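# Hang the hose on both wall hooks

## Task

Drape the hose over both hooks on the wall so that, at the end, it hangs motionless with no part touching the floor. Then open the grippers and move the robot away. The hose must stay up with no help from the robot. The robot must not tip over or finish leaning, or the task fails.

## Robot and tools

ROBOT. A wheeled base with two drive wheels (it can drive straight and turn in place, never sideways), a lifting column carrying a tilting head and two six-joint arms, each ending in a two-finger gripper. Shoulder height S = 0.90 m + column_m. Folded, as at the start, the robot is 0.73 m long, 0.62 m wide and S + 0.43 m tall, with its front 0.40 m ahead of the column.

FRAMES. Base frame: origin on the floor under the column, midway between the drive wheels; x forward, y left, z up. left_hand and right_hand are reported in it: the point where the fingers meet (tips reach 8 mm further). The hand's z axis runs along the fingers (quat_wxyz maps (0,0,1) onto it), its y axis along the opening. The odometry frame is the base frame as it stood when the scene began.

execute_actions. Argument "actions": a list holding one action, or empty (then it only reports). Optional "cameras": list of names from cam_head_left, cam_head_right, cam_left_wrist, cam_right_wrist, nav_camera, all; omitted or null gives every camera, [] gives none. An action may contain:
- "base": exactly one of {"translate_m": d}, a relative drive of d metres from where the base is now, forward positive, -3 to 3; or {"rotate_rad": d}, a relative turn in place, left (counter-clockwise seen from above) positive, -3.2 to 3.2.
- "joints": one object, keyed by joint name, of absolute targets (not offsets), for either arm or both in the same object. column_m 0 to 0.8 m; head_tilt_rad -0.61 to 1.308 (0 about level, positive tilts down); left_/right_joint1_rad -2.879 to 2.879; joint2 0 to 3.141; joint3 0 to 3.019; joint4 -1.692 to 1.57; joint5 -1.57 to 1.57 (positive swings the hand to the robot's right); joint6 -2.094 to 2.094 (positive rolls clockwise seen from behind); left_/right_gripper_m 0 (closed) to 0.093, fingertip gap in metres.
- "speeds": caps for this action only, translate_m 0.05 to 0.8 m/s, rotate_rad 0.1 to 1 rad/s. Arms ignore it. A base move needing over 8.667 s is refused.
An unknown key or a value out of range refuses the whole call. Joints you leave out may keep driving at earlier targets.

ARM GEOMETRY. With joint1 at -1.57 (left) or 1.57 (right) and joints 5, 6 at 0, the arm swings in a vertical plane pointing forward, 0.23 m beside the column. Let a = j2 - 0.35, b = 1.05 + j2 - j3, c = b - j4 (c = 1.57 means fingers straight down). The hand point is about 0.12 + 0.39 sin a + 0.38 cos b + 0.25 cos c m ahead and S + 0.39 cos a - 0.38 sin b - 0.25 sin c m up. E.g. j2, j3, j4 = 0.93, 0.78, 0.14 gives 0.60 m ahead, 0.25 m under S. Reality tends to land up to 5 cm lower and nearer the column (about 12 cm with heavy loads); trust the reported hand position (1-3 cm error). Empty reach is about 1 m from the shoulder. Below 0.4 m height the base housing blocks a hand closer than 0.45 m ahead; keep column_m at 0.3 or more while moving arms near the floor. Safe loads per arm with fingers down: 3.2 kg near 0.4 m ahead, 1 kg out to 0.8 m. Grippers hold roughly 2 to 6 kg.

FRICTION. Target changes under about 0.03 rad (0.08 for joints 2, 3) may do nothing while reporting done. For gentle contact step about 0.05 rad per call from your previous target.

GRIPPER. Fingers 7 cm long; body 10 x 7 cm; wrist camera sticks out 11 cm on one side. To grip, command an opening smaller than the object; off_target is then normal. A reported opening staying 0.002 m or more above target means something is held.

RESULTS. base_status and joint_status: done, off_target, contact_stop (base or column only), time_out, not_followed. "joint command not followed" with a cause line means a self-collision check held back an arm; back the moved joints off by 0.05 rad or more, or move the other arm, or drive away from a blocking object. on_its_own lists what you did not command; "held at" is a held target. joint_positions, left_hand, right_hand, base_odometry (wheel-counted, slips count), turned_by_wheels vs turned_by_imu (a gap over about 4% and 0.05 rad means a collision or slip), base_tilt in degrees (forward, right positive), motor_effort for left_wheel and right_wheel in percent with peak in brackets, wheel_motors_off (1 while wheels are cut), Motor temperatures per arm joint. MOTOR HOT appears from 85 °C; at 100 °C an OVER-TEMPERATURE FAULT drops that arm.

COLUMN. Lowering stops with contact_stop when a hand's load changes (touchdown); it then refuses further descent until raised 0.2 m. After a base stall, back up 0.05 m before turning again.

OTHER TOOLS. wait(seconds 0 to 10). zoom_image(camera, region [x0, y0, x1, y1] in pixels, at most 504 by 504). read_manual(section "licences"). finished_scene(scene integer 1 to 2) ends the scene irreversibly.

CAMERAS. Head cameras (672x504) sit 0.91-1.03 m + column_m high and look down by about head_tilt_rad. Wrist fisheyes (504x504) look along the fingers; closed tips are at image centre. nav_camera is at the base front, 0.23 m up.

AVOID. Arms pressing or striking each other; arms pushing steadily (overheats, especially with joint5 far over); base shoving for about 3 s (wheels cut for 2 s); dropping the hose; tipping the robot. To relieve a pushing arm, resend its reported joint positions as targets.

Each tool is called after "Call:" by a JSON object that holds its "fn" and its "kwargs", one argument or row to a line.

## Session

Call:
{"fn": "execute_actions", "kwargs": {
  "actions": []
}}

Scene clock: 0.00 s.
Motor temperatures (°C, as the motors report them): left_arm=[22 23 22 24 25 26] | right_arm=[24 25 25 24 24 26]
base_odometry: x=+0.000 y=+0.000 heading=+0.000 (m, m, rad; odometry frame)
turned_by_wheels: +0.000 (rad since the last result)
turned_by_imu: +0.000 (rad since the last result)
base_tilt: forward=+0.3 right=+0.6 (deg)
base_status: not commanded
joint_positions: column_m=+0.556 head_tilt_rad=+0.874 left_joint1_rad=-1.564 left_joint2_rad=+0.844 left_joint3_rad=+0.442 left_joint4_rad=-0.977 left_joint5_rad=+0.016 left_joint6_rad=+0.106 left_gripper_m=+0.095 right_joint1_rad=+1.563 right_joint2_rad=+0.897 right_joint3_rad=+0.368 right_joint4_rad=-0.948 right_joint5_rad=+0.028 right_joint6_rad=-0.031 right_gripper_m=+0.095
joint_status: not commanded
wheel_motors_off: 0
motor_effort: left_wheel=+0 right_wheel=+4 (%)
left_hand: x=+0.1685 y=+0.2234 z=+1.2562 quat_wxyz=(+0.414, -0.042, -0.909, +0.027) (m; base frame)
right_hand: x=+0.1228 y=-0.2318 z=+1.2624 quat_wxyz=(+0.459, +0.017, -0.888, +0.007) (m; base frame)
pictures: cam_head_left, cam_head_right, cam_left_wrist, cam_right_wrist, nav_camera
Images, in order (width x height): cam_head_left 672x504, cam_head_right 672x504, cam_left_wrist 504x504, cam_right_wrist 504x504, nav_camera 672x504.

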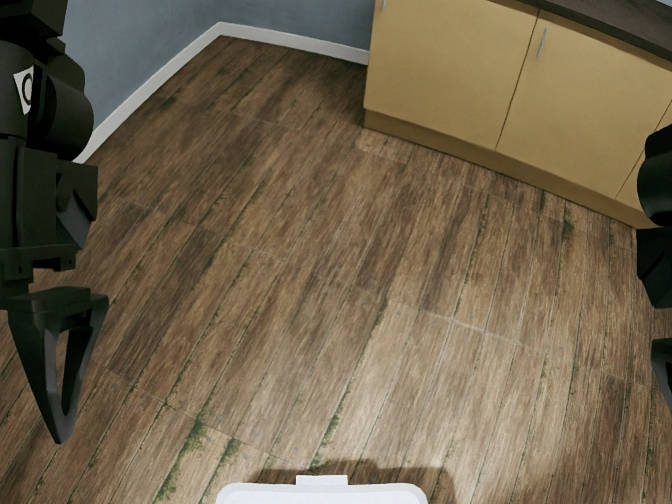

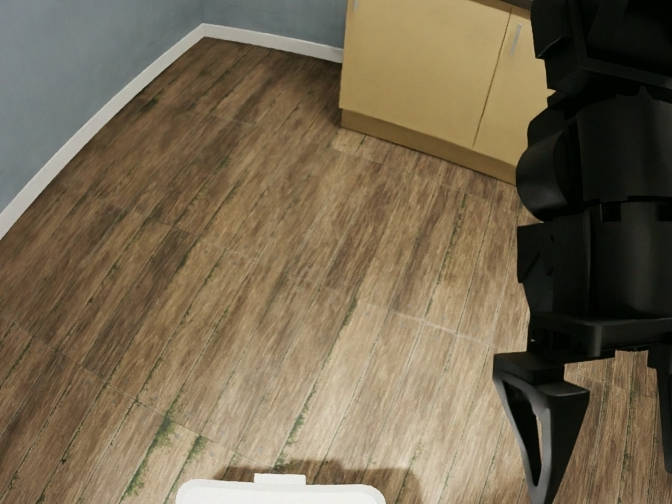

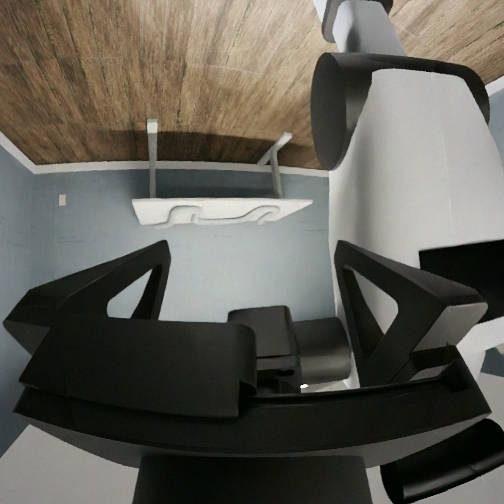

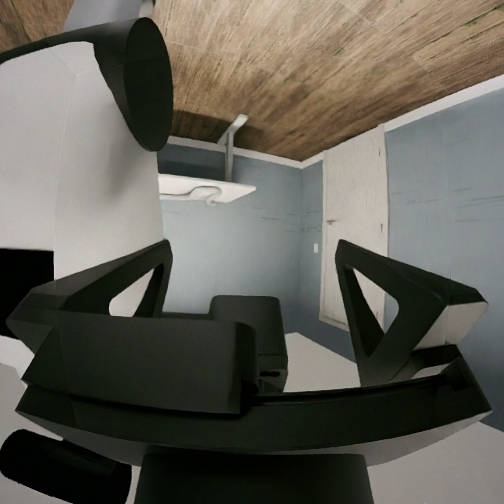

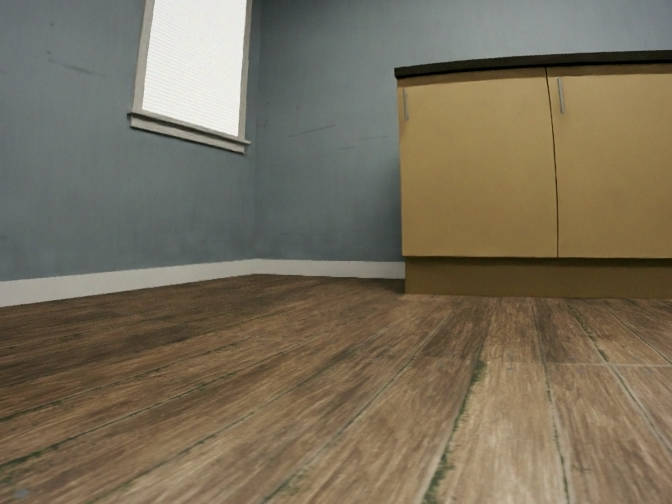

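The table with the hose is behind. Turn around.

Call:
{"fn": "execute_actions", "kwargs": {
  "actions": [
    {"base":{"rotate_rad":3.14},"joints":{"head_tilt_rad":0.4}}
  ],
  "cameras": ["cam_head_left","cam_head_right","nav_camera"]
}}

Scene clock: 4.80 s.
Motor temperatures (°C, as the motors report them): left_arm=[22 23 22 24 25 26] | right_arm=[24 25 25 24 24 26]
base_odometry: x=+0.000 y=+0.000 heading=+3.139 (m, m, rad; odometry frame)
turned_by_wheels: +3.139 (rad since the last result)
turned_by_imu: +3.122 (rad since the last result)
base_tilt: forward=+0.3 right=+0.6 (deg)
base_status: done
joint_positions: column_m=+0.556 head_tilt_rad=+0.419 left_joint1_rad=-1.564 left_joint2_rad=+0.844 left_joint3_rad=+0.442 left_joint4_rad=-0.977 left_joint5_rad=+0.016 left_joint6_rad=+0.106 left_gripper_m=+0.095 right_joint1_rad=+1.563 right_joint2_rad=+0.897 right_joint3_rad=+0.368 right_joint4_rad=-0.948 right_joint5_rad=+0.028 right_joint6_rad=-0.031 right_gripper_m=+0.095
joint_status: all done
wheel_motors_off: 0
motor_effort: left_wheel=-1(34) right_wheel=+0(40) (%)
left_hand: x=+0.1685 y=+0.2234 z=+1.2562 quat_wxyz=(+0.414, -0.042, -0.909, +0.027) (m; base frame)
right_hand: x=+0.1228 y=-0.2318 z=+1.2624 quat_wxyz=(+0.459, +0.017, -0.888, +0.007) (m; base frame)
pictures: cam_head_left, cam_head_right, nav_camera
Images, in order (width x height): cam_head_left 672x504, cam_head_right 672x504, nav_camera 672x504.

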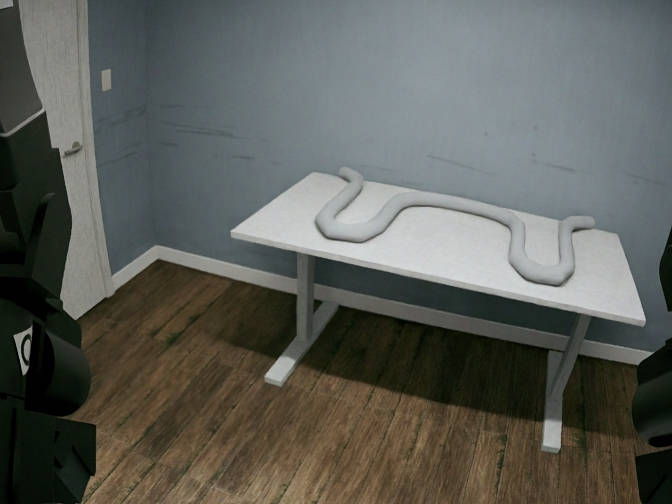

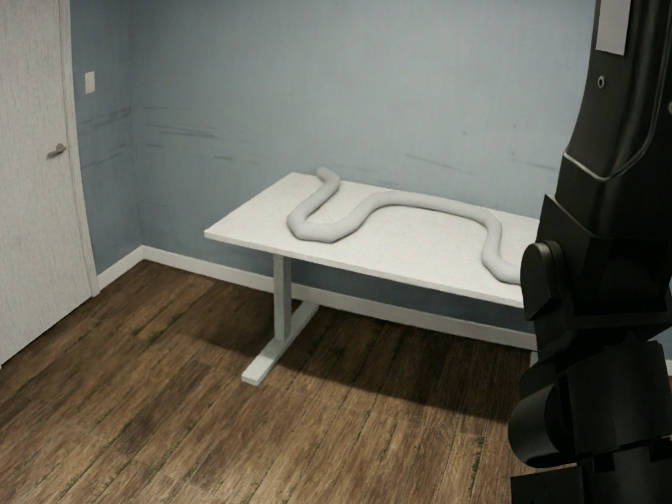

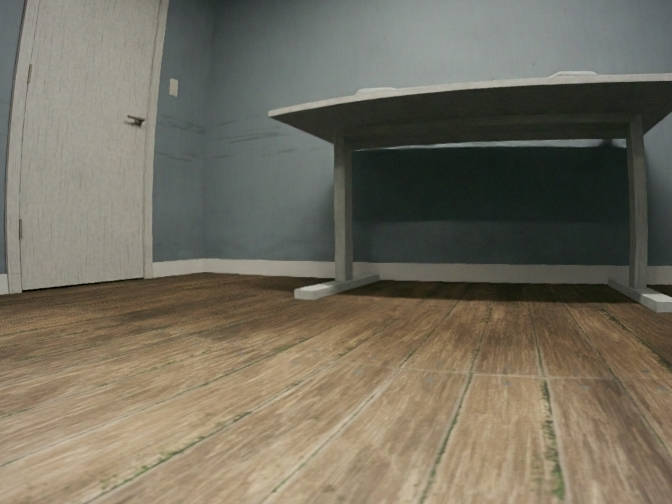

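Call:
{"fn": "execute_actions", "kwargs": {
  "actions": [
    {"base":{"rotate_rad":-0.9},"joints":{"head_tilt_rad":0.0}}
  ],
  "cameras": ["cam_head_left","cam_head_right"]
}}

Call:
{"fn": "execute_actions", "kwargs": {
  "actions": [
    {"base":{"rotate_rad":-0.9}}
  ],
  "cameras": ["cam_head_left","cam_head_right"]
}}

Call:
{"fn": "execute_actions", "kwargs": {
  "actions": [
    {"base":{"rotate_rad":-0.9}}
  ],
  "cameras": ["cam_head_left","cam_head_right"]
}}

Call:
{"fn": "execute_actions", "kwargs": {
  "actions": [
    {"base":{"rotate_rad":-0.9}}
  ],
  "cameras": ["cam_head_left","cam_head_right"]
}}

Call:
{"fn": "execute_actions", "kwargs": {
  "actions": [
    {"base":{"rotate_rad":-0.9}}
  ],
  "cameras": ["cam_head_left","cam_head_right"]
}}

Call:
{"fn": "execute_actions", "kwargs": {
  "actions": [
    {"base":{"rotate_rad":-0.9}}
  ],
  "cameras": ["cam_head_left","cam_head_right"]
}}

Scene clock: 8.53 s.
Motor temperatures (°C, as the motors report them): left_arm=[22 23 22 24 25 26] | right_arm=[24 25 25 24 24 26]
base_odometry: x=+0.000 y=+0.000 heading=+2.241 (m, m, rad; odometry frame)
turned_by_wheels: -0.899 (rad since the last result)
turned_by_imu: -0.893 (rad since the last result)
base_tilt: forward=+0.3 right=+0.6 (deg)
base_status: done
joint_positions: column_m=+0.556 head_tilt_rad=+0.020 left_joint1_rad=-1.564 left_joint2_rad=+0.844 left_joint3_rad=+0.443 left_joint4_rad=-0.977 left_joint5_rad=+0.016 left_joint6_rad=+0.106 left_gripper_m=+0.095 right_joint1_rad=+1.563 right_joint2_rad=+0.897 right_joint3_rad=+0.368 right_joint4_rad=-0.948 right_joint5_rad=+0.028 right_joint6_rad=-0.031 right_gripper_m=+0.095
joint_status: all done
wheel_motors_off: 0
motor_effort: left_wheel=+2(26) right_wheel=+0(22) (%)
left_hand: x=+0.1689 y=+0.2234 z=+1.2561 quat_wxyz=(+0.413, -0.042, -0.909, +0.027) (m; base frame)
right_hand: x=+0.1228 y=-0.2318 z=+1.2624 quat_wxyz=(+0.459, +0.017, -0.888, +0.007) (m; base frame)
pictures: cam_head_left, cam_head_right
Images, in order (width x height): cam_head_left 672x504, cam_head_right 672x504.

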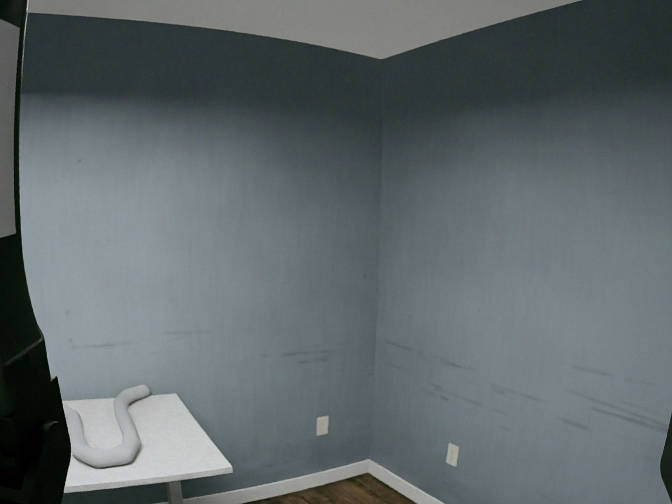

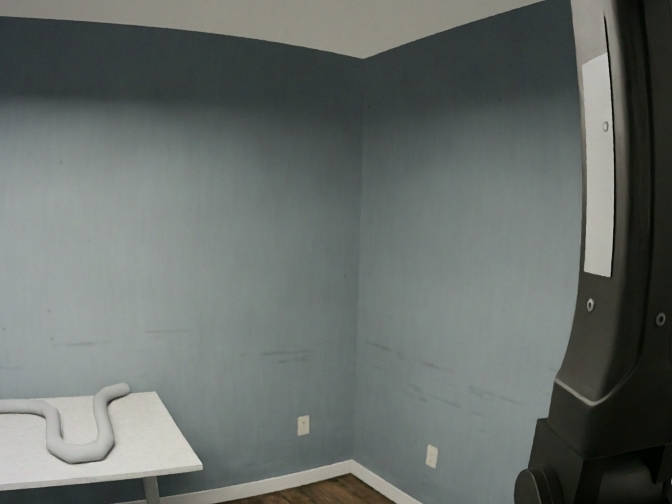

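Scene clock: 10.77 s.
Motor temperatures (°C, as the motors report them): left_arm=[22 23 22 24 25 26] | right_arm=[24 25 25 24 24 26]
base_odometry: x=+0.000 y=+0.000 heading=+1.341 (m, m, rad; odometry frame)
turned_by_wheels: -0.899 (rad since the last result)
turned_by_imu: -0.892 (rad since the last result)
base_tilt: forward=+0.2 right=+0.6 (deg)
base_status: done
joint_positions: column_m=+0.556 head_tilt_rad=+0.020 left_joint1_rad=-1.564 left_joint2_rad=+0.844 left_joint3_rad=+0.443 left_joint4_rad=-0.977 left_joint5_rad=+0.016 left_joint6_rad=+0.106 left_gripper_m=+0.095 right_joint1_rad=+1.563 right_joint2_rad=+0.897 right_joint3_rad=+0.368 right_joint4_rad=-0.948 right_joint5_rad=+0.028 right_joint6_rad=-0.031 right_gripper_m=+0.095
joint_status: not commanded
wheel_motors_off: 0
motor_effort: left_wheel=+1(41) right_wheel=-3(32) (%)
left_hand: x=+0.1691 y=+0.2234 z=+1.2561 quat_wxyz=(+0.413, -0.042, -0.909, +0.027) (m; base frame)
right_hand: x=+0.1228 y=-0.2318 z=+1.2624 quat_wxyz=(+0.459, +0.017, -0.888, +0.007) (m; base frame)
pictures: cam_head_left, cam_head_right
Images, in order (width x height): cam_head_left 672x504, cam_head_right 672x504.

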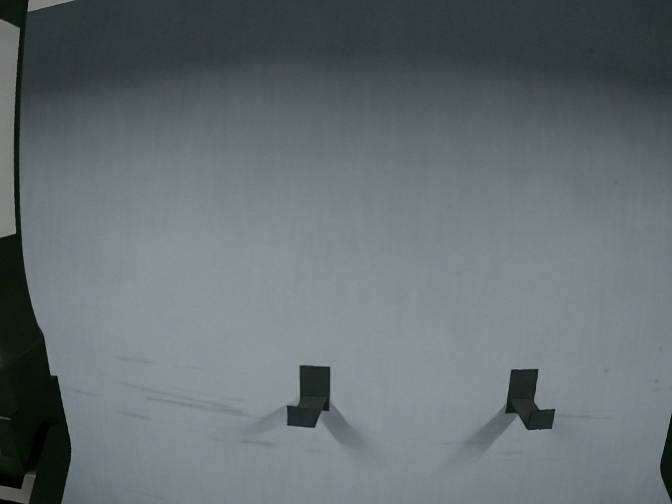

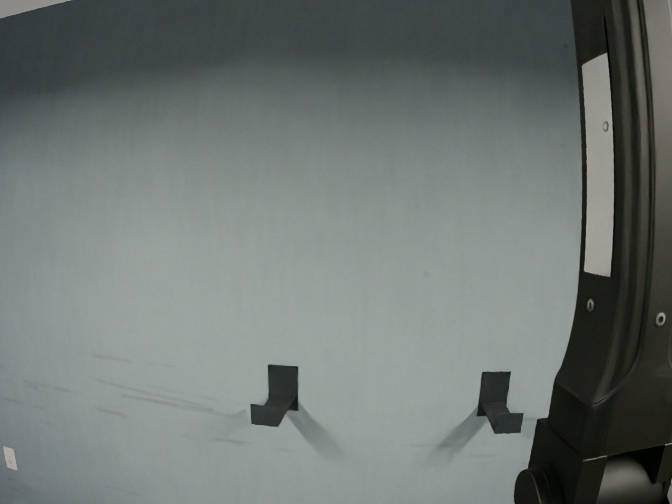

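Scene clock: 13.00 s.
Motor temperatures (°C, as the motors report them): left_arm=[22 23 22 24 25 26] | right_arm=[24 25 25 24 24 26]
base_odometry: x=+0.000 y=+0.000 heading=+0.442 (m, m, rad; odometry frame)
turned_by_wheels: -0.899 (rad since the last result)
turned_by_imu: -0.895 (rad since the last result)
base_tilt: forward=+0.3 right=+0.6 (deg)
base_status: done
joint_positions: column_m=+0.556 head_tilt_rad=+0.020 left_joint1_rad=-1.564 left_joint2_rad=+0.844 left_joint3_rad=+0.443 left_joint4_rad=-0.977 left_joint5_rad=+0.016 left_joint6_rad=+0.106 left_gripper_m=+0.095 right_joint1_rad=+1.563 right_joint2_rad=+0.897 right_joint3_rad=+0.368 right_joint4_rad=-0.948 right_joint5_rad=+0.028 right_joint6_rad=-0.031 right_gripper_m=+0.095
joint_status: not commanded
wheel_motors_off: 0
motor_effort: left_wheel=+2(27) right_wheel=-2(22) (%)
left_hand: x=+0.1689 y=+0.2234 z=+1.2561 quat_wxyz=(+0.413, -0.042, -0.909, +0.027) (m; base frame)
right_hand: x=+0.1228 y=-0.2318 z=+1.2624 quat_wxyz=(+0.459, +0.017, -0.888, +0.007) (m; base frame)
pictures: cam_head_left, cam_head_right
Images, in order (width x height): cam_head_left 672x504, cam_head_right 672x504.

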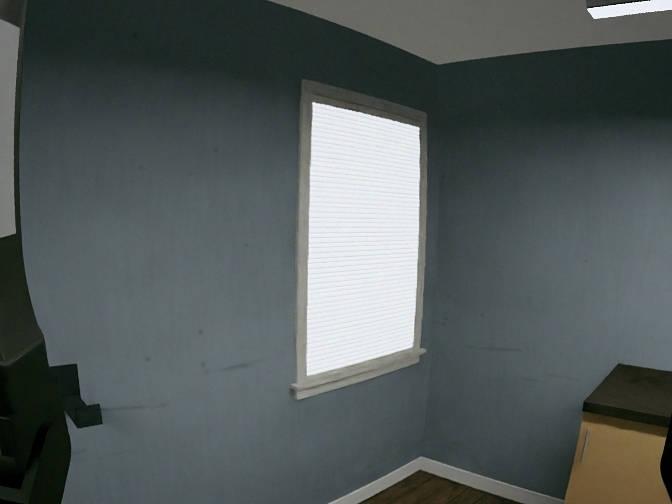

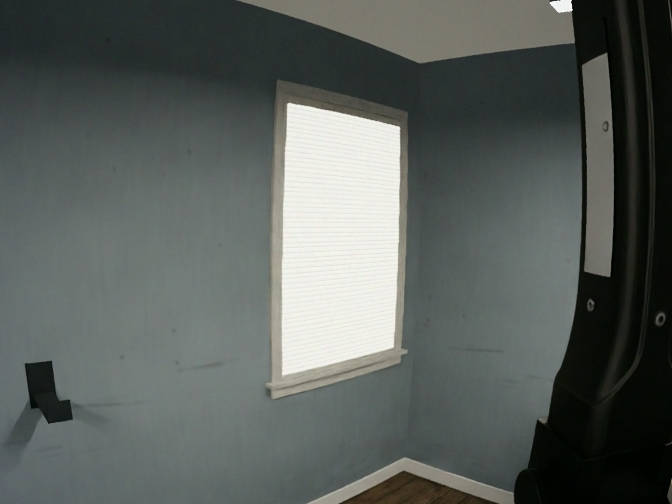

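Scene clock: 15.23 s.
Motor temperatures (°C, as the motors report them): left_arm=[22 23 22 24 25 26] | right_arm=[24 25 25 24 24 26]
base_odometry: x=+0.000 y=+0.000 heading=-0.457 (m, m, rad; odometry frame)
turned_by_wheels: -0.899 (rad since the last result)
turned_by_imu: -0.895 (rad since the last result)
base_tilt: forward=+0.3 right=+0.6 (deg)
base_status: done
joint_positions: column_m=+0.556 head_tilt_rad=+0.020 left_joint1_rad=-1.564 left_joint2_rad=+0.844 left_joint3_rad=+0.443 left_joint4_rad=-0.977 left_joint5_rad=+0.016 left_joint6_rad=+0.106 left_gripper_m=+0.095 right_joint1_rad=+1.563 right_joint2_rad=+0.897 right_joint3_rad=+0.368 right_joint4_rad=-0.948 right_joint5_rad=+0.028 right_joint6_rad=-0.031 right_gripper_m=+0.095
joint_status: not commanded
wheel_motors_off: 0
motor_effort: left_wheel=+2(30) right_wheel=-4(26) (%)
left_hand: x=+0.1689 y=+0.2234 z=+1.2561 quat_wxyz=(+0.413, -0.042, -0.909, +0.027) (m; base frame)
right_hand: x=+0.1228 y=-0.2318 z=+1.2624 quat_wxyz=(+0.459, +0.017, -0.888, +0.007) (m; base frame)
pictures: cam_head_left, cam_head_right
Images, in order (width x height): cam_head_left 672x504, cam_head_right 672x504.

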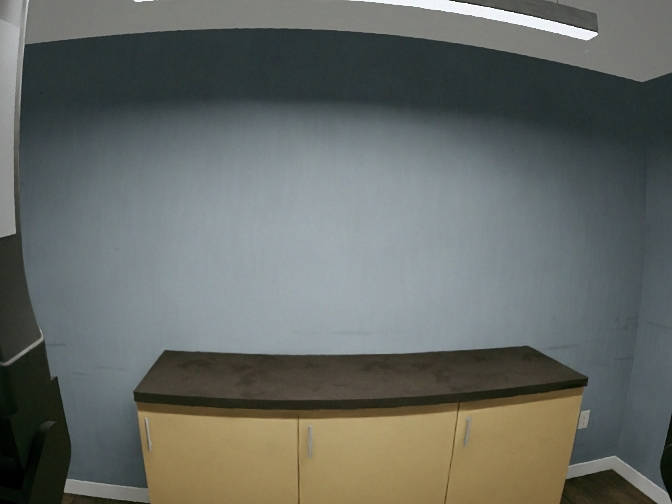

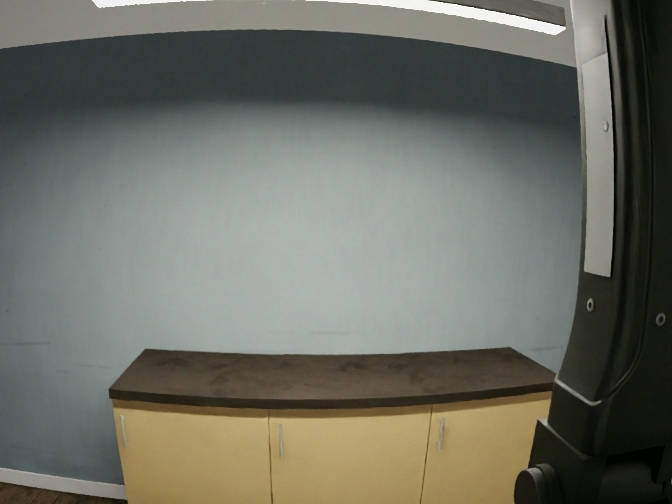

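Scene clock: 17.47 s.
Motor temperatures (°C, as the motors report them): left_arm=[22 23 22 24 25 26] | right_arm=[24 25 25 24 24 26]
base_odometry: x=+0.000 y=+0.000 heading=-1.356 (m, m, rad; odometry frame)
turned_by_wheels: -0.899 (rad since the last result)
turned_by_imu: -0.895 (rad since the last result)
base_tilt: forward=+0.3 right=+0.6 (deg)
base_status: done
joint_positions: column_m=+0.556 head_tilt_rad=+0.020 left_joint1_rad=-1.564 left_joint2_rad=+0.844 left_joint3_rad=+0.442 left_joint4_rad=-0.977 left_joint5_rad=+0.016 left_joint6_rad=+0.106 left_gripper_m=+0.095 right_joint1_rad=+1.563 right_joint2_rad=+0.897 right_joint3_rad=+0.368 right_joint4_rad=-0.948 right_joint5_rad=+0.028 right_joint6_rad=-0.031 right_gripper_m=+0.095
joint_status: not commanded
wheel_motors_off: 0
motor_effort: left_wheel=+2(27) right_wheel=+0(23) (%)
left_hand: x=+0.1687 y=+0.2234 z=+1.2562 quat_wxyz=(+0.413, -0.042, -0.909, +0.027) (m; base frame)
right_hand: x=+0.1228 y=-0.2318 z=+1.2624 quat_wxyz=(+0.459, +0.017, -0.888, +0.007) (m; base frame)
pictures: cam_head_left, cam_head_right
Images, in order (width x height): cam_head_left 672x504, cam_head_right 672x504.

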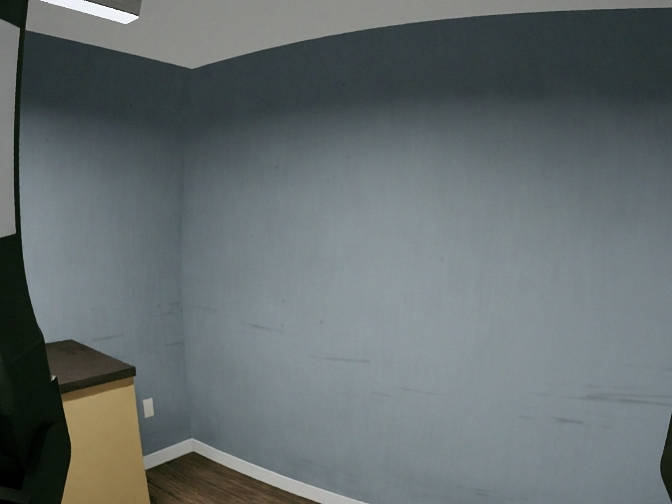

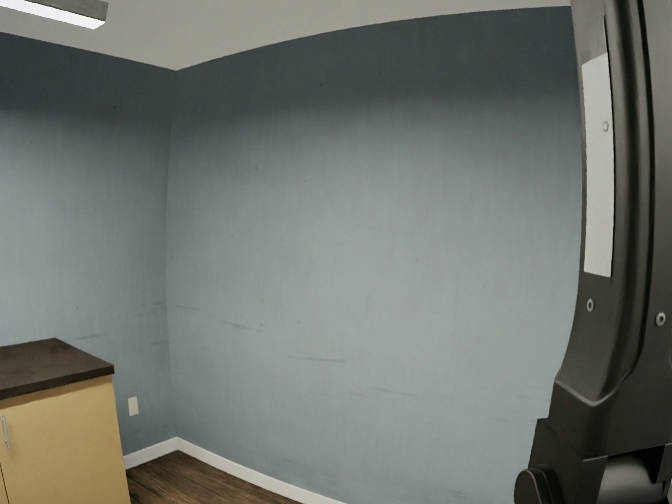

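Scene clock: 19.70 s.
Motor temperatures (°C, as the motors report them): left_arm=[22 23 22 24 25 26] | right_arm=[24 25 25 24 24 26]
base_odometry: x=+0.000 y=+0.000 heading=-2.256 (m, m, rad; odometry frame)
turned_by_wheels: -0.899 (rad since the last result)
turned_by_imu: -0.895 (rad since the last result)
base_tilt: forward=+0.3 right=+0.5 (deg)
base_status: done
joint_positions: column_m=+0.556 head_tilt_rad=+0.020 left_joint1_rad=-1.564 left_joint2_rad=+0.844 left_joint3_rad=+0.442 left_joint4_rad=-0.977 left_joint5_rad=+0.016 left_joint6_rad=+0.106 left_gripper_m=+0.095 right_joint1_rad=+1.563 right_joint2_rad=+0.897 right_joint3_rad=+0.368 right_joint4_rad=-0.948 right_joint5_rad=+0.028 right_joint6_rad=-0.031 right_gripper_m=+0.095
joint_status: not commanded
wheel_motors_off: 0
motor_effort: left_wheel=+1(27) right_wheel=-1(23) (%)
left_hand: x=+0.1687 y=+0.2234 z=+1.2562 quat_wxyz=(+0.413, -0.042, -0.909, +0.027) (m; base frame)
right_hand: x=+0.1228 y=-0.2318 z=+1.2624 quat_wxyz=(+0.459, +0.017, -0.888, +0.007) (m; base frame)
pictures: cam_head_left, cam_head_right
Images, in order (width x height): cam_head_left 672x504, cam_head_right 672x504.

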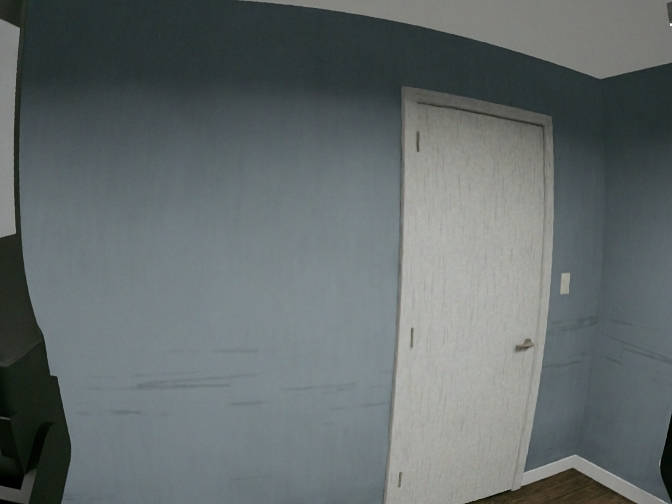

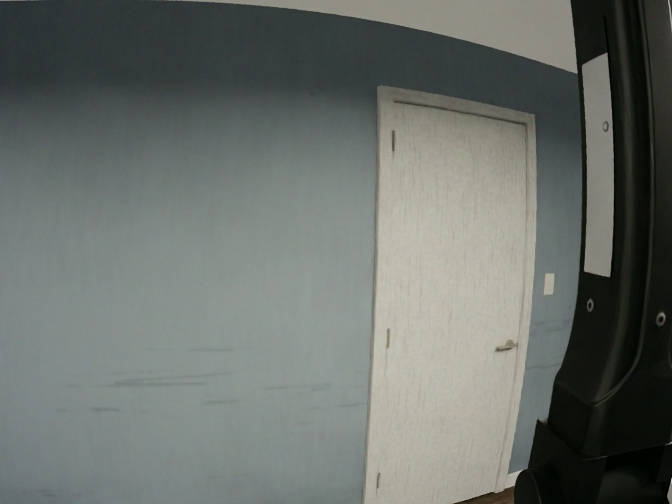

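Call:
{"fn": "execute_actions", "kwargs": {
  "actions": [
    {"base":{"rotate_rad":-1.08},"joints":{"head_tilt_rad":0.5}}
  ],
  "cameras": ["cam_head_left","cam_head_right"]
}}

Call:
{"fn": "execute_actions", "kwargs": {
  "actions": [
    {"base":{"translate_m":0.5},"joints":{"head_tilt_rad":0.8}}
  ],
  "cameras": ["cam_head_left","cam_head_right"]
}}

Scene clock: 23.93 s.
Motor temperatures (°C, as the motors report them): left_arm=[22 23 22 24 25 26] | right_arm=[24 25 25 24 24 26]
base_odometry: x=+0.000 y=+0.000 heading=+2.948 (m, m, rad; odometry frame)
turned_by_wheels: -1.079 (rad since the last result)
turned_by_imu: -1.074 (rad since the last result)
base_tilt: forward=+0.3 right=+0.6 (deg)
base_status: done
joint_positions: column_m=+0.556 head_tilt_rad=+0.504 left_joint1_rad=-1.564 left_joint2_rad=+0.844 left_joint3_rad=+0.442 left_joint4_rad=-0.977 left_joint5_rad=+0.016 left_joint6_rad=+0.106 left_gripper_m=+0.095 right_joint1_rad=+1.563 right_joint2_rad=+0.897 right_joint3_rad=+0.368 right_joint4_rad=-0.948 right_joint5_rad=+0.028 right_joint6_rad=-0.031 right_gripper_m=+0.095
joint_status: all done
wheel_motors_off: 0
motor_effort: left_wheel=+2(29) right_wheel=-2(25) (%)
left_hand: x=+0.1687 y=+0.2234 z=+1.2562 quat_wxyz=(+0.413, -0.042, -0.909, +0.027) (m; base frame)
right_hand: x=+0.1228 y=-0.2318 z=+1.2624 quat_wxyz=(+0.459, +0.017, -0.888, +0.007) (m; base frame)
pictures: cam_head_left, cam_head_right
Images, in order (width x height): cam_head_left 672x504, cam_head_right 672x504.

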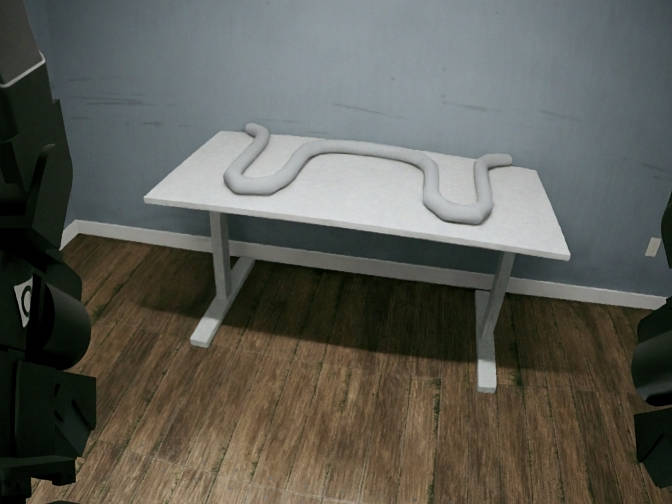

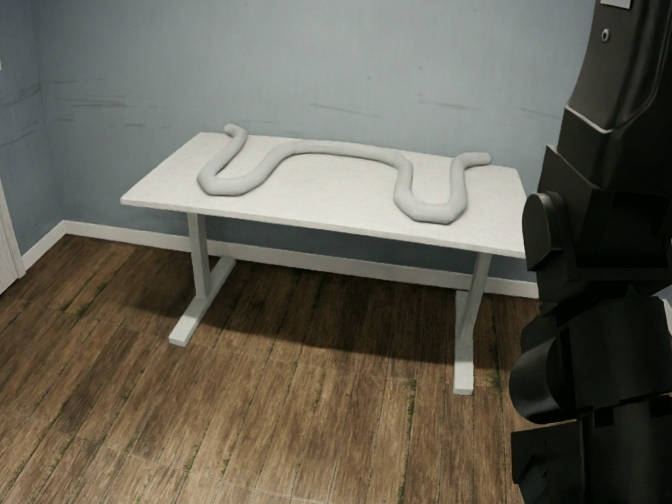

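Scene clock: 26.47 s.
Motor temperatures (°C, as the motors report them): left_arm=[22 23 22 24 25 26] | right_arm=[24 25 25 24 24 26]
base_odometry: x=-0.491 y=+0.096 heading=+2.948 (m, m, rad; odometry frame)
turned_by_wheels: +0.000 (rad since the last result)
turned_by_imu: -0.001 (rad since the last result)
base_tilt: forward=+0.2 right=+0.5 (deg)
base_status: done
joint_positions: column_m=+0.556 head_tilt_rad=+0.802 left_joint1_rad=-1.564 left_joint2_rad=+0.844 left_joint3_rad=+0.444 left_joint4_rad=-0.977 left_joint5_rad=+0.016 left_joint6_rad=+0.106 left_gripper_m=+0.095 right_joint1_rad=+1.563 right_joint2_rad=+0.897 right_joint3_rad=+0.369 right_joint4_rad=-0.948 right_joint5_rad=+0.028 right_joint6_rad=-0.031 right_gripper_m=+0.095
joint_status: all done
wheel_motors_off: 0
motor_effort: left_wheel=+0(49) right_wheel=+2(39) (%)
left_hand: x=+0.1695 y=+0.2234 z=+1.2560 quat_wxyz=(+0.413, -0.042, -0.909, +0.027) (m; base frame)
right_hand: x=+0.1236 y=-0.2318 z=+1.2621 quat_wxyz=(+0.458, +0.017, -0.889, +0.007) (m; base frame)
pictures: cam_head_left, cam_head_right
Images, in order (width x height): cam_head_left 672x504, cam_head_right 672x504.

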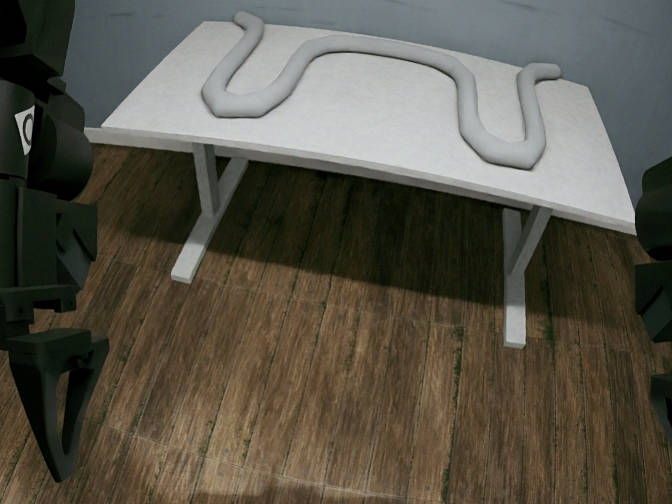

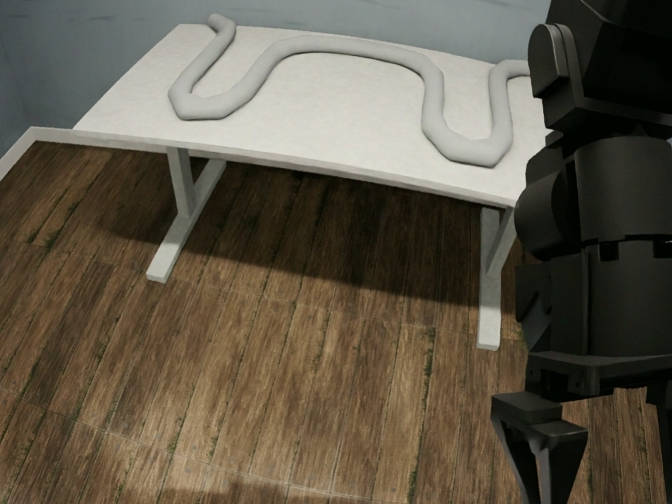

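Call:
{"fn": "execute_actions", "kwargs": {
  "actions": [
    {"base":{"rotate_rad":-0.13}}
  ],
  "cameras": []
}}

Call:
{"fn": "execute_actions", "kwargs": {
  "actions": [
    {"base":{"translate_m":0.6},"joints":{"head_tilt_rad":1.0}}
  ],
  "cameras": ["cam_head_left","cam_head_right"]
}}

Scene clock: 29.57 s.
Motor temperatures (°C, as the motors report them): left_arm=[22 23 22 24 25 26] | right_arm=[24 25 25 24 24 26]
base_odometry: x=-0.491 y=+0.096 heading=+2.819 (m, m, rad; odometry frame)
turned_by_wheels: -0.129 (rad since the last result)
turned_by_imu: -0.126 (rad since the last result)
base_tilt: forward=+0.3 right=+0.6 (deg)
base_status: done
joint_positions: column_m=+0.556 head_tilt_rad=+0.802 left_joint1_rad=-1.564 left_joint2_rad=+0.844 left_joint3_rad=+0.444 left_joint4_rad=-0.977 left_joint5_rad=+0.016 left_joint6_rad=+0.106 left_gripper_m=+0.095 right_joint1_rad=+1.563 right_joint2_rad=+0.897 right_joint3_rad=+0.369 right_joint4_rad=-0.948 right_joint5_rad=+0.028 right_joint6_rad=-0.031 right_gripper_m=+0.095
joint_status: not commanded
wheel_motors_off: 0
motor_effort: left_wheel=+0(41) right_wheel=+0(36) (%)
left_hand: x=+0.1695 y=+0.2234 z=+1.2560 quat_wxyz=(+0.413, -0.042, -0.909, +0.027) (m; base frame)
right_hand: x=+0.1236 y=-0.2318 z=+1.2621 quat_wxyz=(+0.458, +0.017, -0.889, +0.007) (m; base frame)
pictures: none
No camera images: the call's "cameras" was empty. Leave "cameras" out to get every camera's image.

Scene clock: 32.30 s.
Motor temperatures (°C, as the motors report them): left_arm=[22 23 22 24 25 26] | right_arm=[24 25 25 24 24 26]
base_odometry: x=-1.060 y=+0.286 heading=+2.819 (m, m, rad; odometry frame)
turned_by_wheels: +0.000 (rad since the last result)
turned_by_imu: -0.001 (rad since the last result)
base_tilt: forward=+0.3 right=+0.6 (deg)
base_status: done
joint_positions: column_m=+0.556 head_tilt_rad=+1.000 left_joint1_rad=-1.564 left_joint2_rad=+0.845 left_joint3_rad=+0.444 left_joint4_rad=-0.977 left_joint5_rad=+0.016 left_joint6_rad=+0.106 left_gripper_m=+0.095 right_joint1_rad=+1.563 right_joint2_rad=+0.897 right_joint3_rad=+0.369 right_joint4_rad=-0.948 right_joint5_rad=+0.028 right_joint6_rad=-0.031 right_gripper_m=+0.095
joint_status: all done
wheel_motors_off: 0
motor_effort: left_wheel=+0(35) right_wheel=-1(41) (%)
left_hand: x=+0.1694 y=+0.2234 z=+1.2559 quat_wxyz=(+0.413, -0.042, -0.909, +0.027) (m; base frame)
right_hand: x=+0.1234 y=-0.2318 z=+1.2622 quat_wxyz=(+0.459, +0.017, -0.888, +0.007) (m; base frame)
pictures: cam_head_left, cam_head_right
Images, in order (width x height): cam_head_left 672x504, cam_head_right 672x504.

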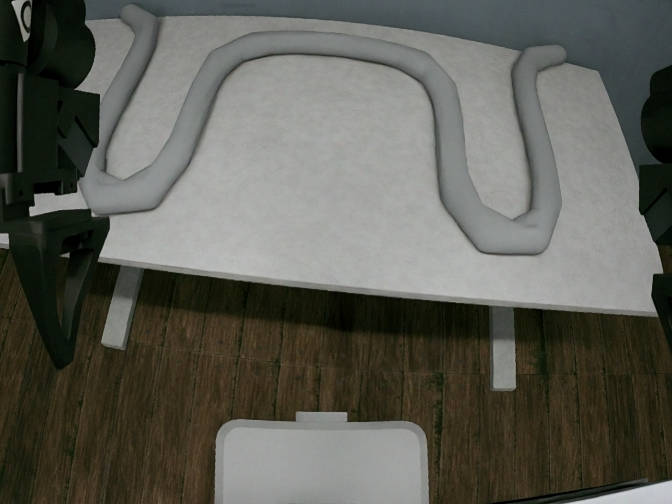

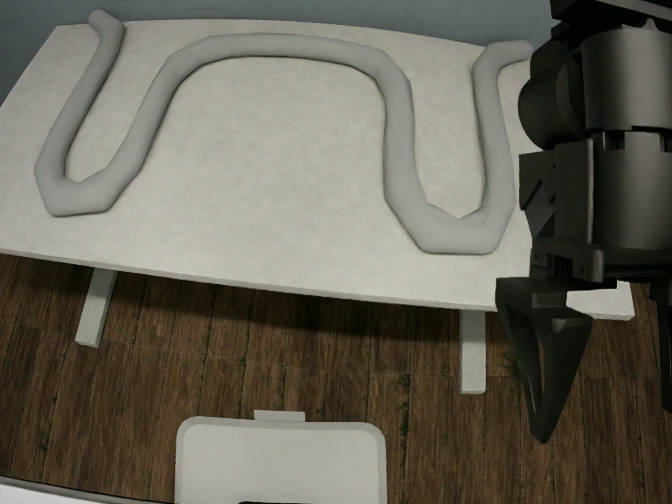

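Call:
{"fn": "execute_actions", "kwargs": {
  "actions": [
    {"base":{"rotate_rad":-0.06},"joints":{"left_joint2_rad":1.35,"left_joint3_rad":1.63,"left_joint4_rad":-0.8,"left_joint6_rad":1.57,"right_joint2_rad":1.35,"right_joint3_rad":1.63,"right_joint4_rad":-0.8,"right_joint6_rad":-1.57}}
  ],
  "cameras": []
}}

Call:
{"fn": "execute_actions", "kwargs": {
  "actions": [
    {"base":{"translate_m":0.35},"joints":{"column_m":0.4}}
  ]
}}

Scene clock: 36.40 s.
Motor temperatures (°C, as the motors report them): left_arm=[22 23 22 24 25 26] | right_arm=[24 25 25 24 24 26]
base_odometry: x=-1.060 y=+0.286 heading=+2.761 (m, m, rad; odometry frame)
turned_by_wheels: -0.058 (rad since the last result)
turned_by_imu: -0.057 (rad since the last result)
base_tilt: forward=+0.3 right=+0.6 (deg)
base_status: done
joint_positions: column_m=+0.556 head_tilt_rad=+1.000 left_joint1_rad=-1.564 left_joint2_rad=+1.345 left_joint3_rad=+1.620 left_joint4_rad=-0.806 left_joint5_rad=+0.016 left_joint6_rad=+1.556 left_gripper_m=+0.095 right_joint1_rad=+1.563 right_joint2_rad=+1.340 right_joint3_rad=+1.606 right_joint4_rad=-0.800 right_joint5_rad=+0.028 right_joint6_rad=-1.555 right_gripper_m=+0.095
joint_status: all done
wheel_motors_off: 0
motor_effort: left_wheel=+2(43) right_wheel=-5(33) (%)
left_hand: x=+0.7193 y=+0.2259 z=+1.1546 quat_wxyz=(-0.001, -0.701, -0.714, +0.006) (m; base frame)
right_hand: x=+0.7149 y=-0.2350 z=+1.1534 quat_wxyz=(+0.016, +0.700, -0.714, +0.009) (m; base frame)
pictures: none
No camera images: the call's "cameras" was empty. Leave "cameras" out to get every camera's image.

Scene clock: 39.00 s.
Motor temperatures (°C, as the motors report them): left_arm=[22 24 22 24 25 26] | right_arm=[24 26 26 24 24 26]
base_odometry: x=-1.385 y=+0.417 heading=+2.761 (m, m, rad; odometry frame)
turned_by_wheels: +0.000 (rad since the last result)
turned_by_imu: -0.001 (rad since the last result)
base_tilt: forward=+0.3 right=+0.6 (deg)
base_status: done
joint_positions: column_m=+0.400 head_tilt_rad=+1.001 left_joint1_rad=-1.564 left_joint2_rad=+1.345 left_joint3_rad=+1.621 left_joint4_rad=-0.806 left_joint5_rad=+0.016 left_joint6_rad=+1.556 left_gripper_m=+0.095 right_joint1_rad=+1.563 right_joint2_rad=+1.341 right_joint3_rad=+1.606 right_joint4_rad=-0.799 right_joint5_rad=+0.028 right_joint6_rad=-1.555 right_gripper_m=+0.095
joint_status: all done
wheel_motors_off: 0
motor_effort: left_wheel=-1(29) right_wheel=+2(43) (%)
left_hand: x=+0.7197 y=+0.2259 z=+0.9985 quat_wxyz=(-0.001, -0.701, -0.714, +0.006) (m; base frame)
right_hand: x=+0.7149 y=-0.2350 z=+0.9968 quat_wxyz=(+0.016, +0.700, -0.714, +0.009) (m; base frame)
pictures: cam_head_left, cam_head_right, cam_left_wrist, cam_right_wrist, nav_camera
Images, in order (width x height): cam_head_left 672x504, cam_head_right 672x504, cam_left_wrist 504x504, cam_right_wrist 504x504, nav_camera 672x504.

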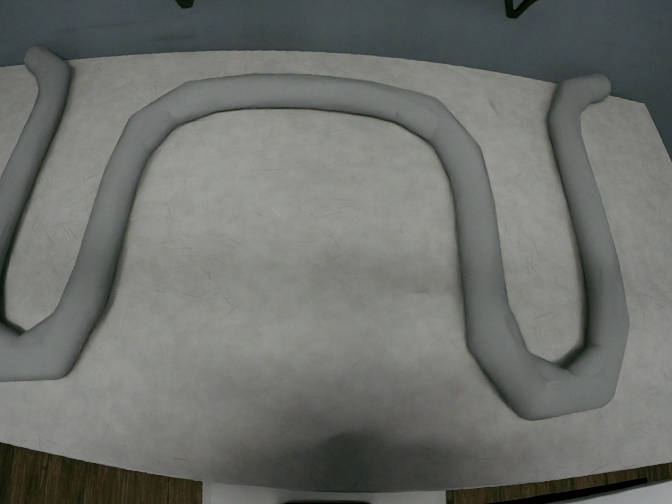

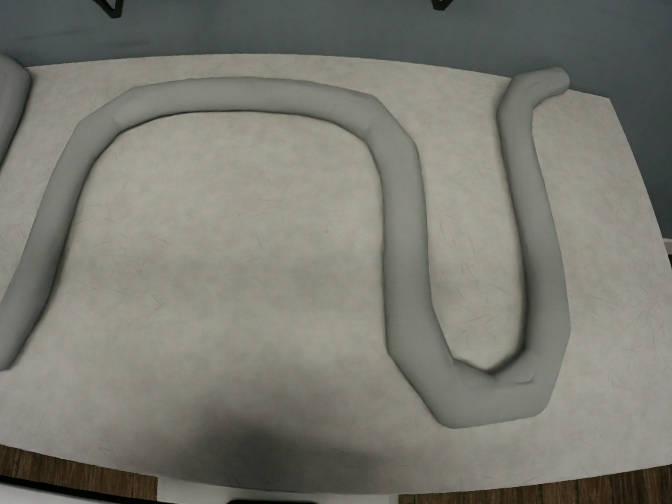

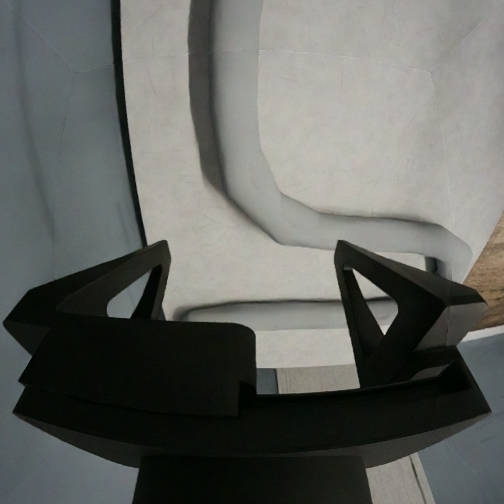

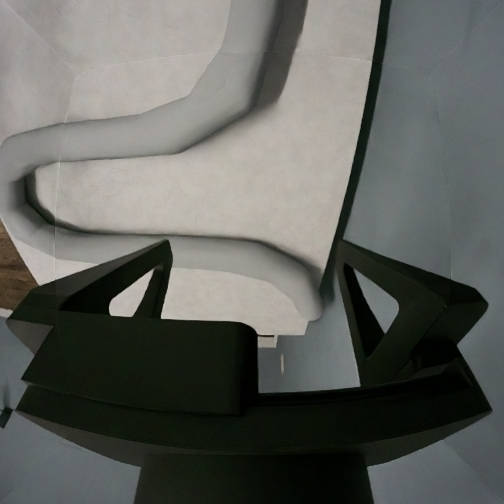

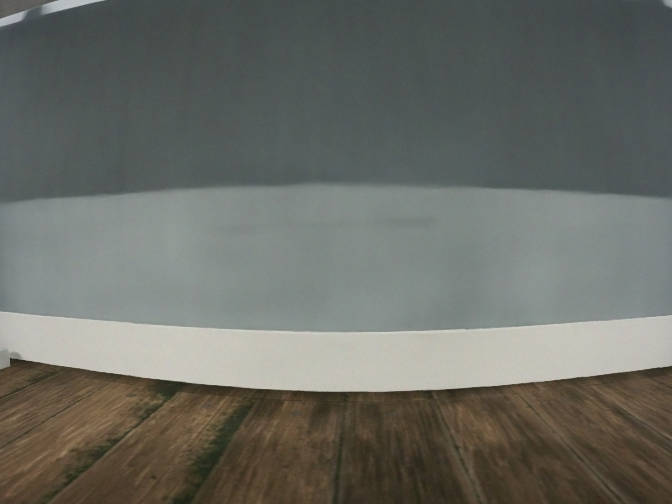

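Call:
{"fn": "execute_actions", "kwargs": {
  "actions": [
    {"joints":{"left_joint1_rad":-1.45,"right_joint1_rad":1.75,"left_joint6_rad":1.05,"right_joint6_rad":-1.15,"column_m":0.28}}
  ],
  "cameras": ["cam_head_left","cam_head_right","cam_left_wrist","cam_right_wrist"]
}}

Scene clock: 44.87 s.
Motor temperatures (°C, as the motors report them): left_arm=[22 24 23 24 25 26] | right_arm=[24 26 26 24 24 26]
base_odometry: x=-1.385 y=+0.417 heading=+2.761 (m, m, rad; odometry frame)
turned_by_wheels: +0.000 (rad since the last result)
turned_by_imu: +0.000 (rad since the last result)
base_tilt: forward=+0.3 right=+0.6 (deg)
base_status: not commanded
joint_positions: column_m=+0.280 head_tilt_rad=+1.001 left_joint1_rad=-1.446 left_joint2_rad=+1.345 left_joint3_rad=+1.621 left_joint4_rad=-0.806 left_joint5_rad=+0.016 left_joint6_rad=+1.064 left_gripper_m=+0.095 right_joint1_rad=+1.766 right_joint2_rad=+1.341 right_joint3_rad=+1.606 right_joint4_rad=-0.799 right_joint5_rad=+0.026 right_joint6_rad=-1.165 right_gripper_m=+0.095
joint_status: all done
wheel_motors_off: 0
motor_effort: left_wheel=+0(3) right_wheel=+0(2) (%)
left_hand: x=+0.7176 y=+0.2947 z=+0.8821 quat_wxyz=(+0.026, -0.479, -0.876, -0.038) (m; base frame)
right_hand: x=+0.7098 y=-0.1172 z=+0.8853 quat_wxyz=(-0.035, +0.589, -0.805, -0.062) (m; base frame)
pictures: cam_head_left, cam_head_right, cam_left_wrist, cam_right_wrist
Images, in order (width x height): cam_head_left 672x504, cam_head_right 672x504, cam_left_wrist 504x504, cam_right_wrist 504x504.

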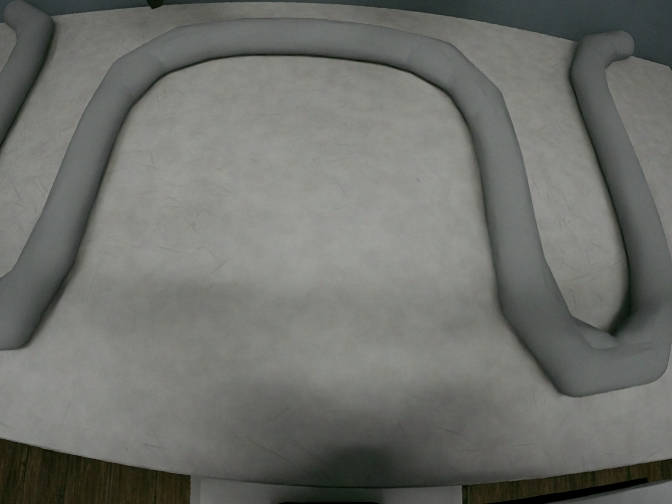

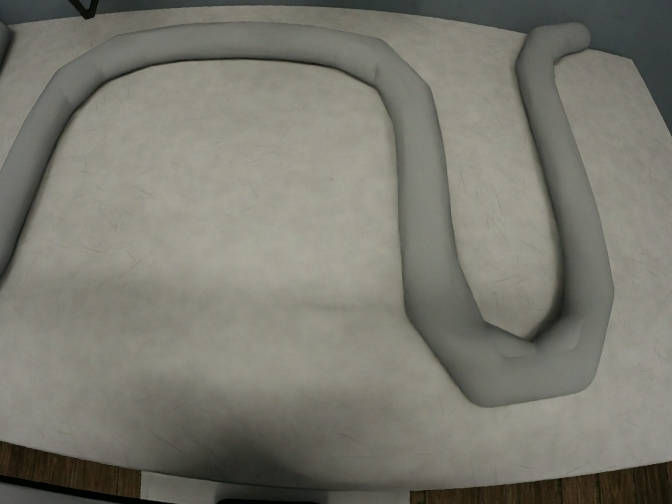

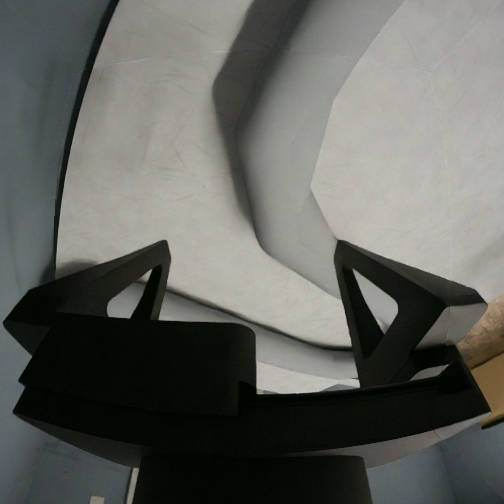

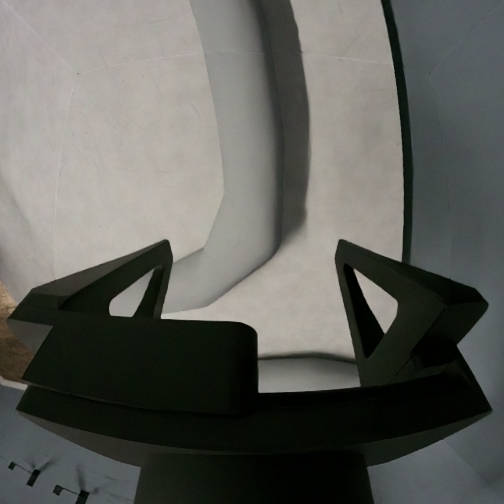

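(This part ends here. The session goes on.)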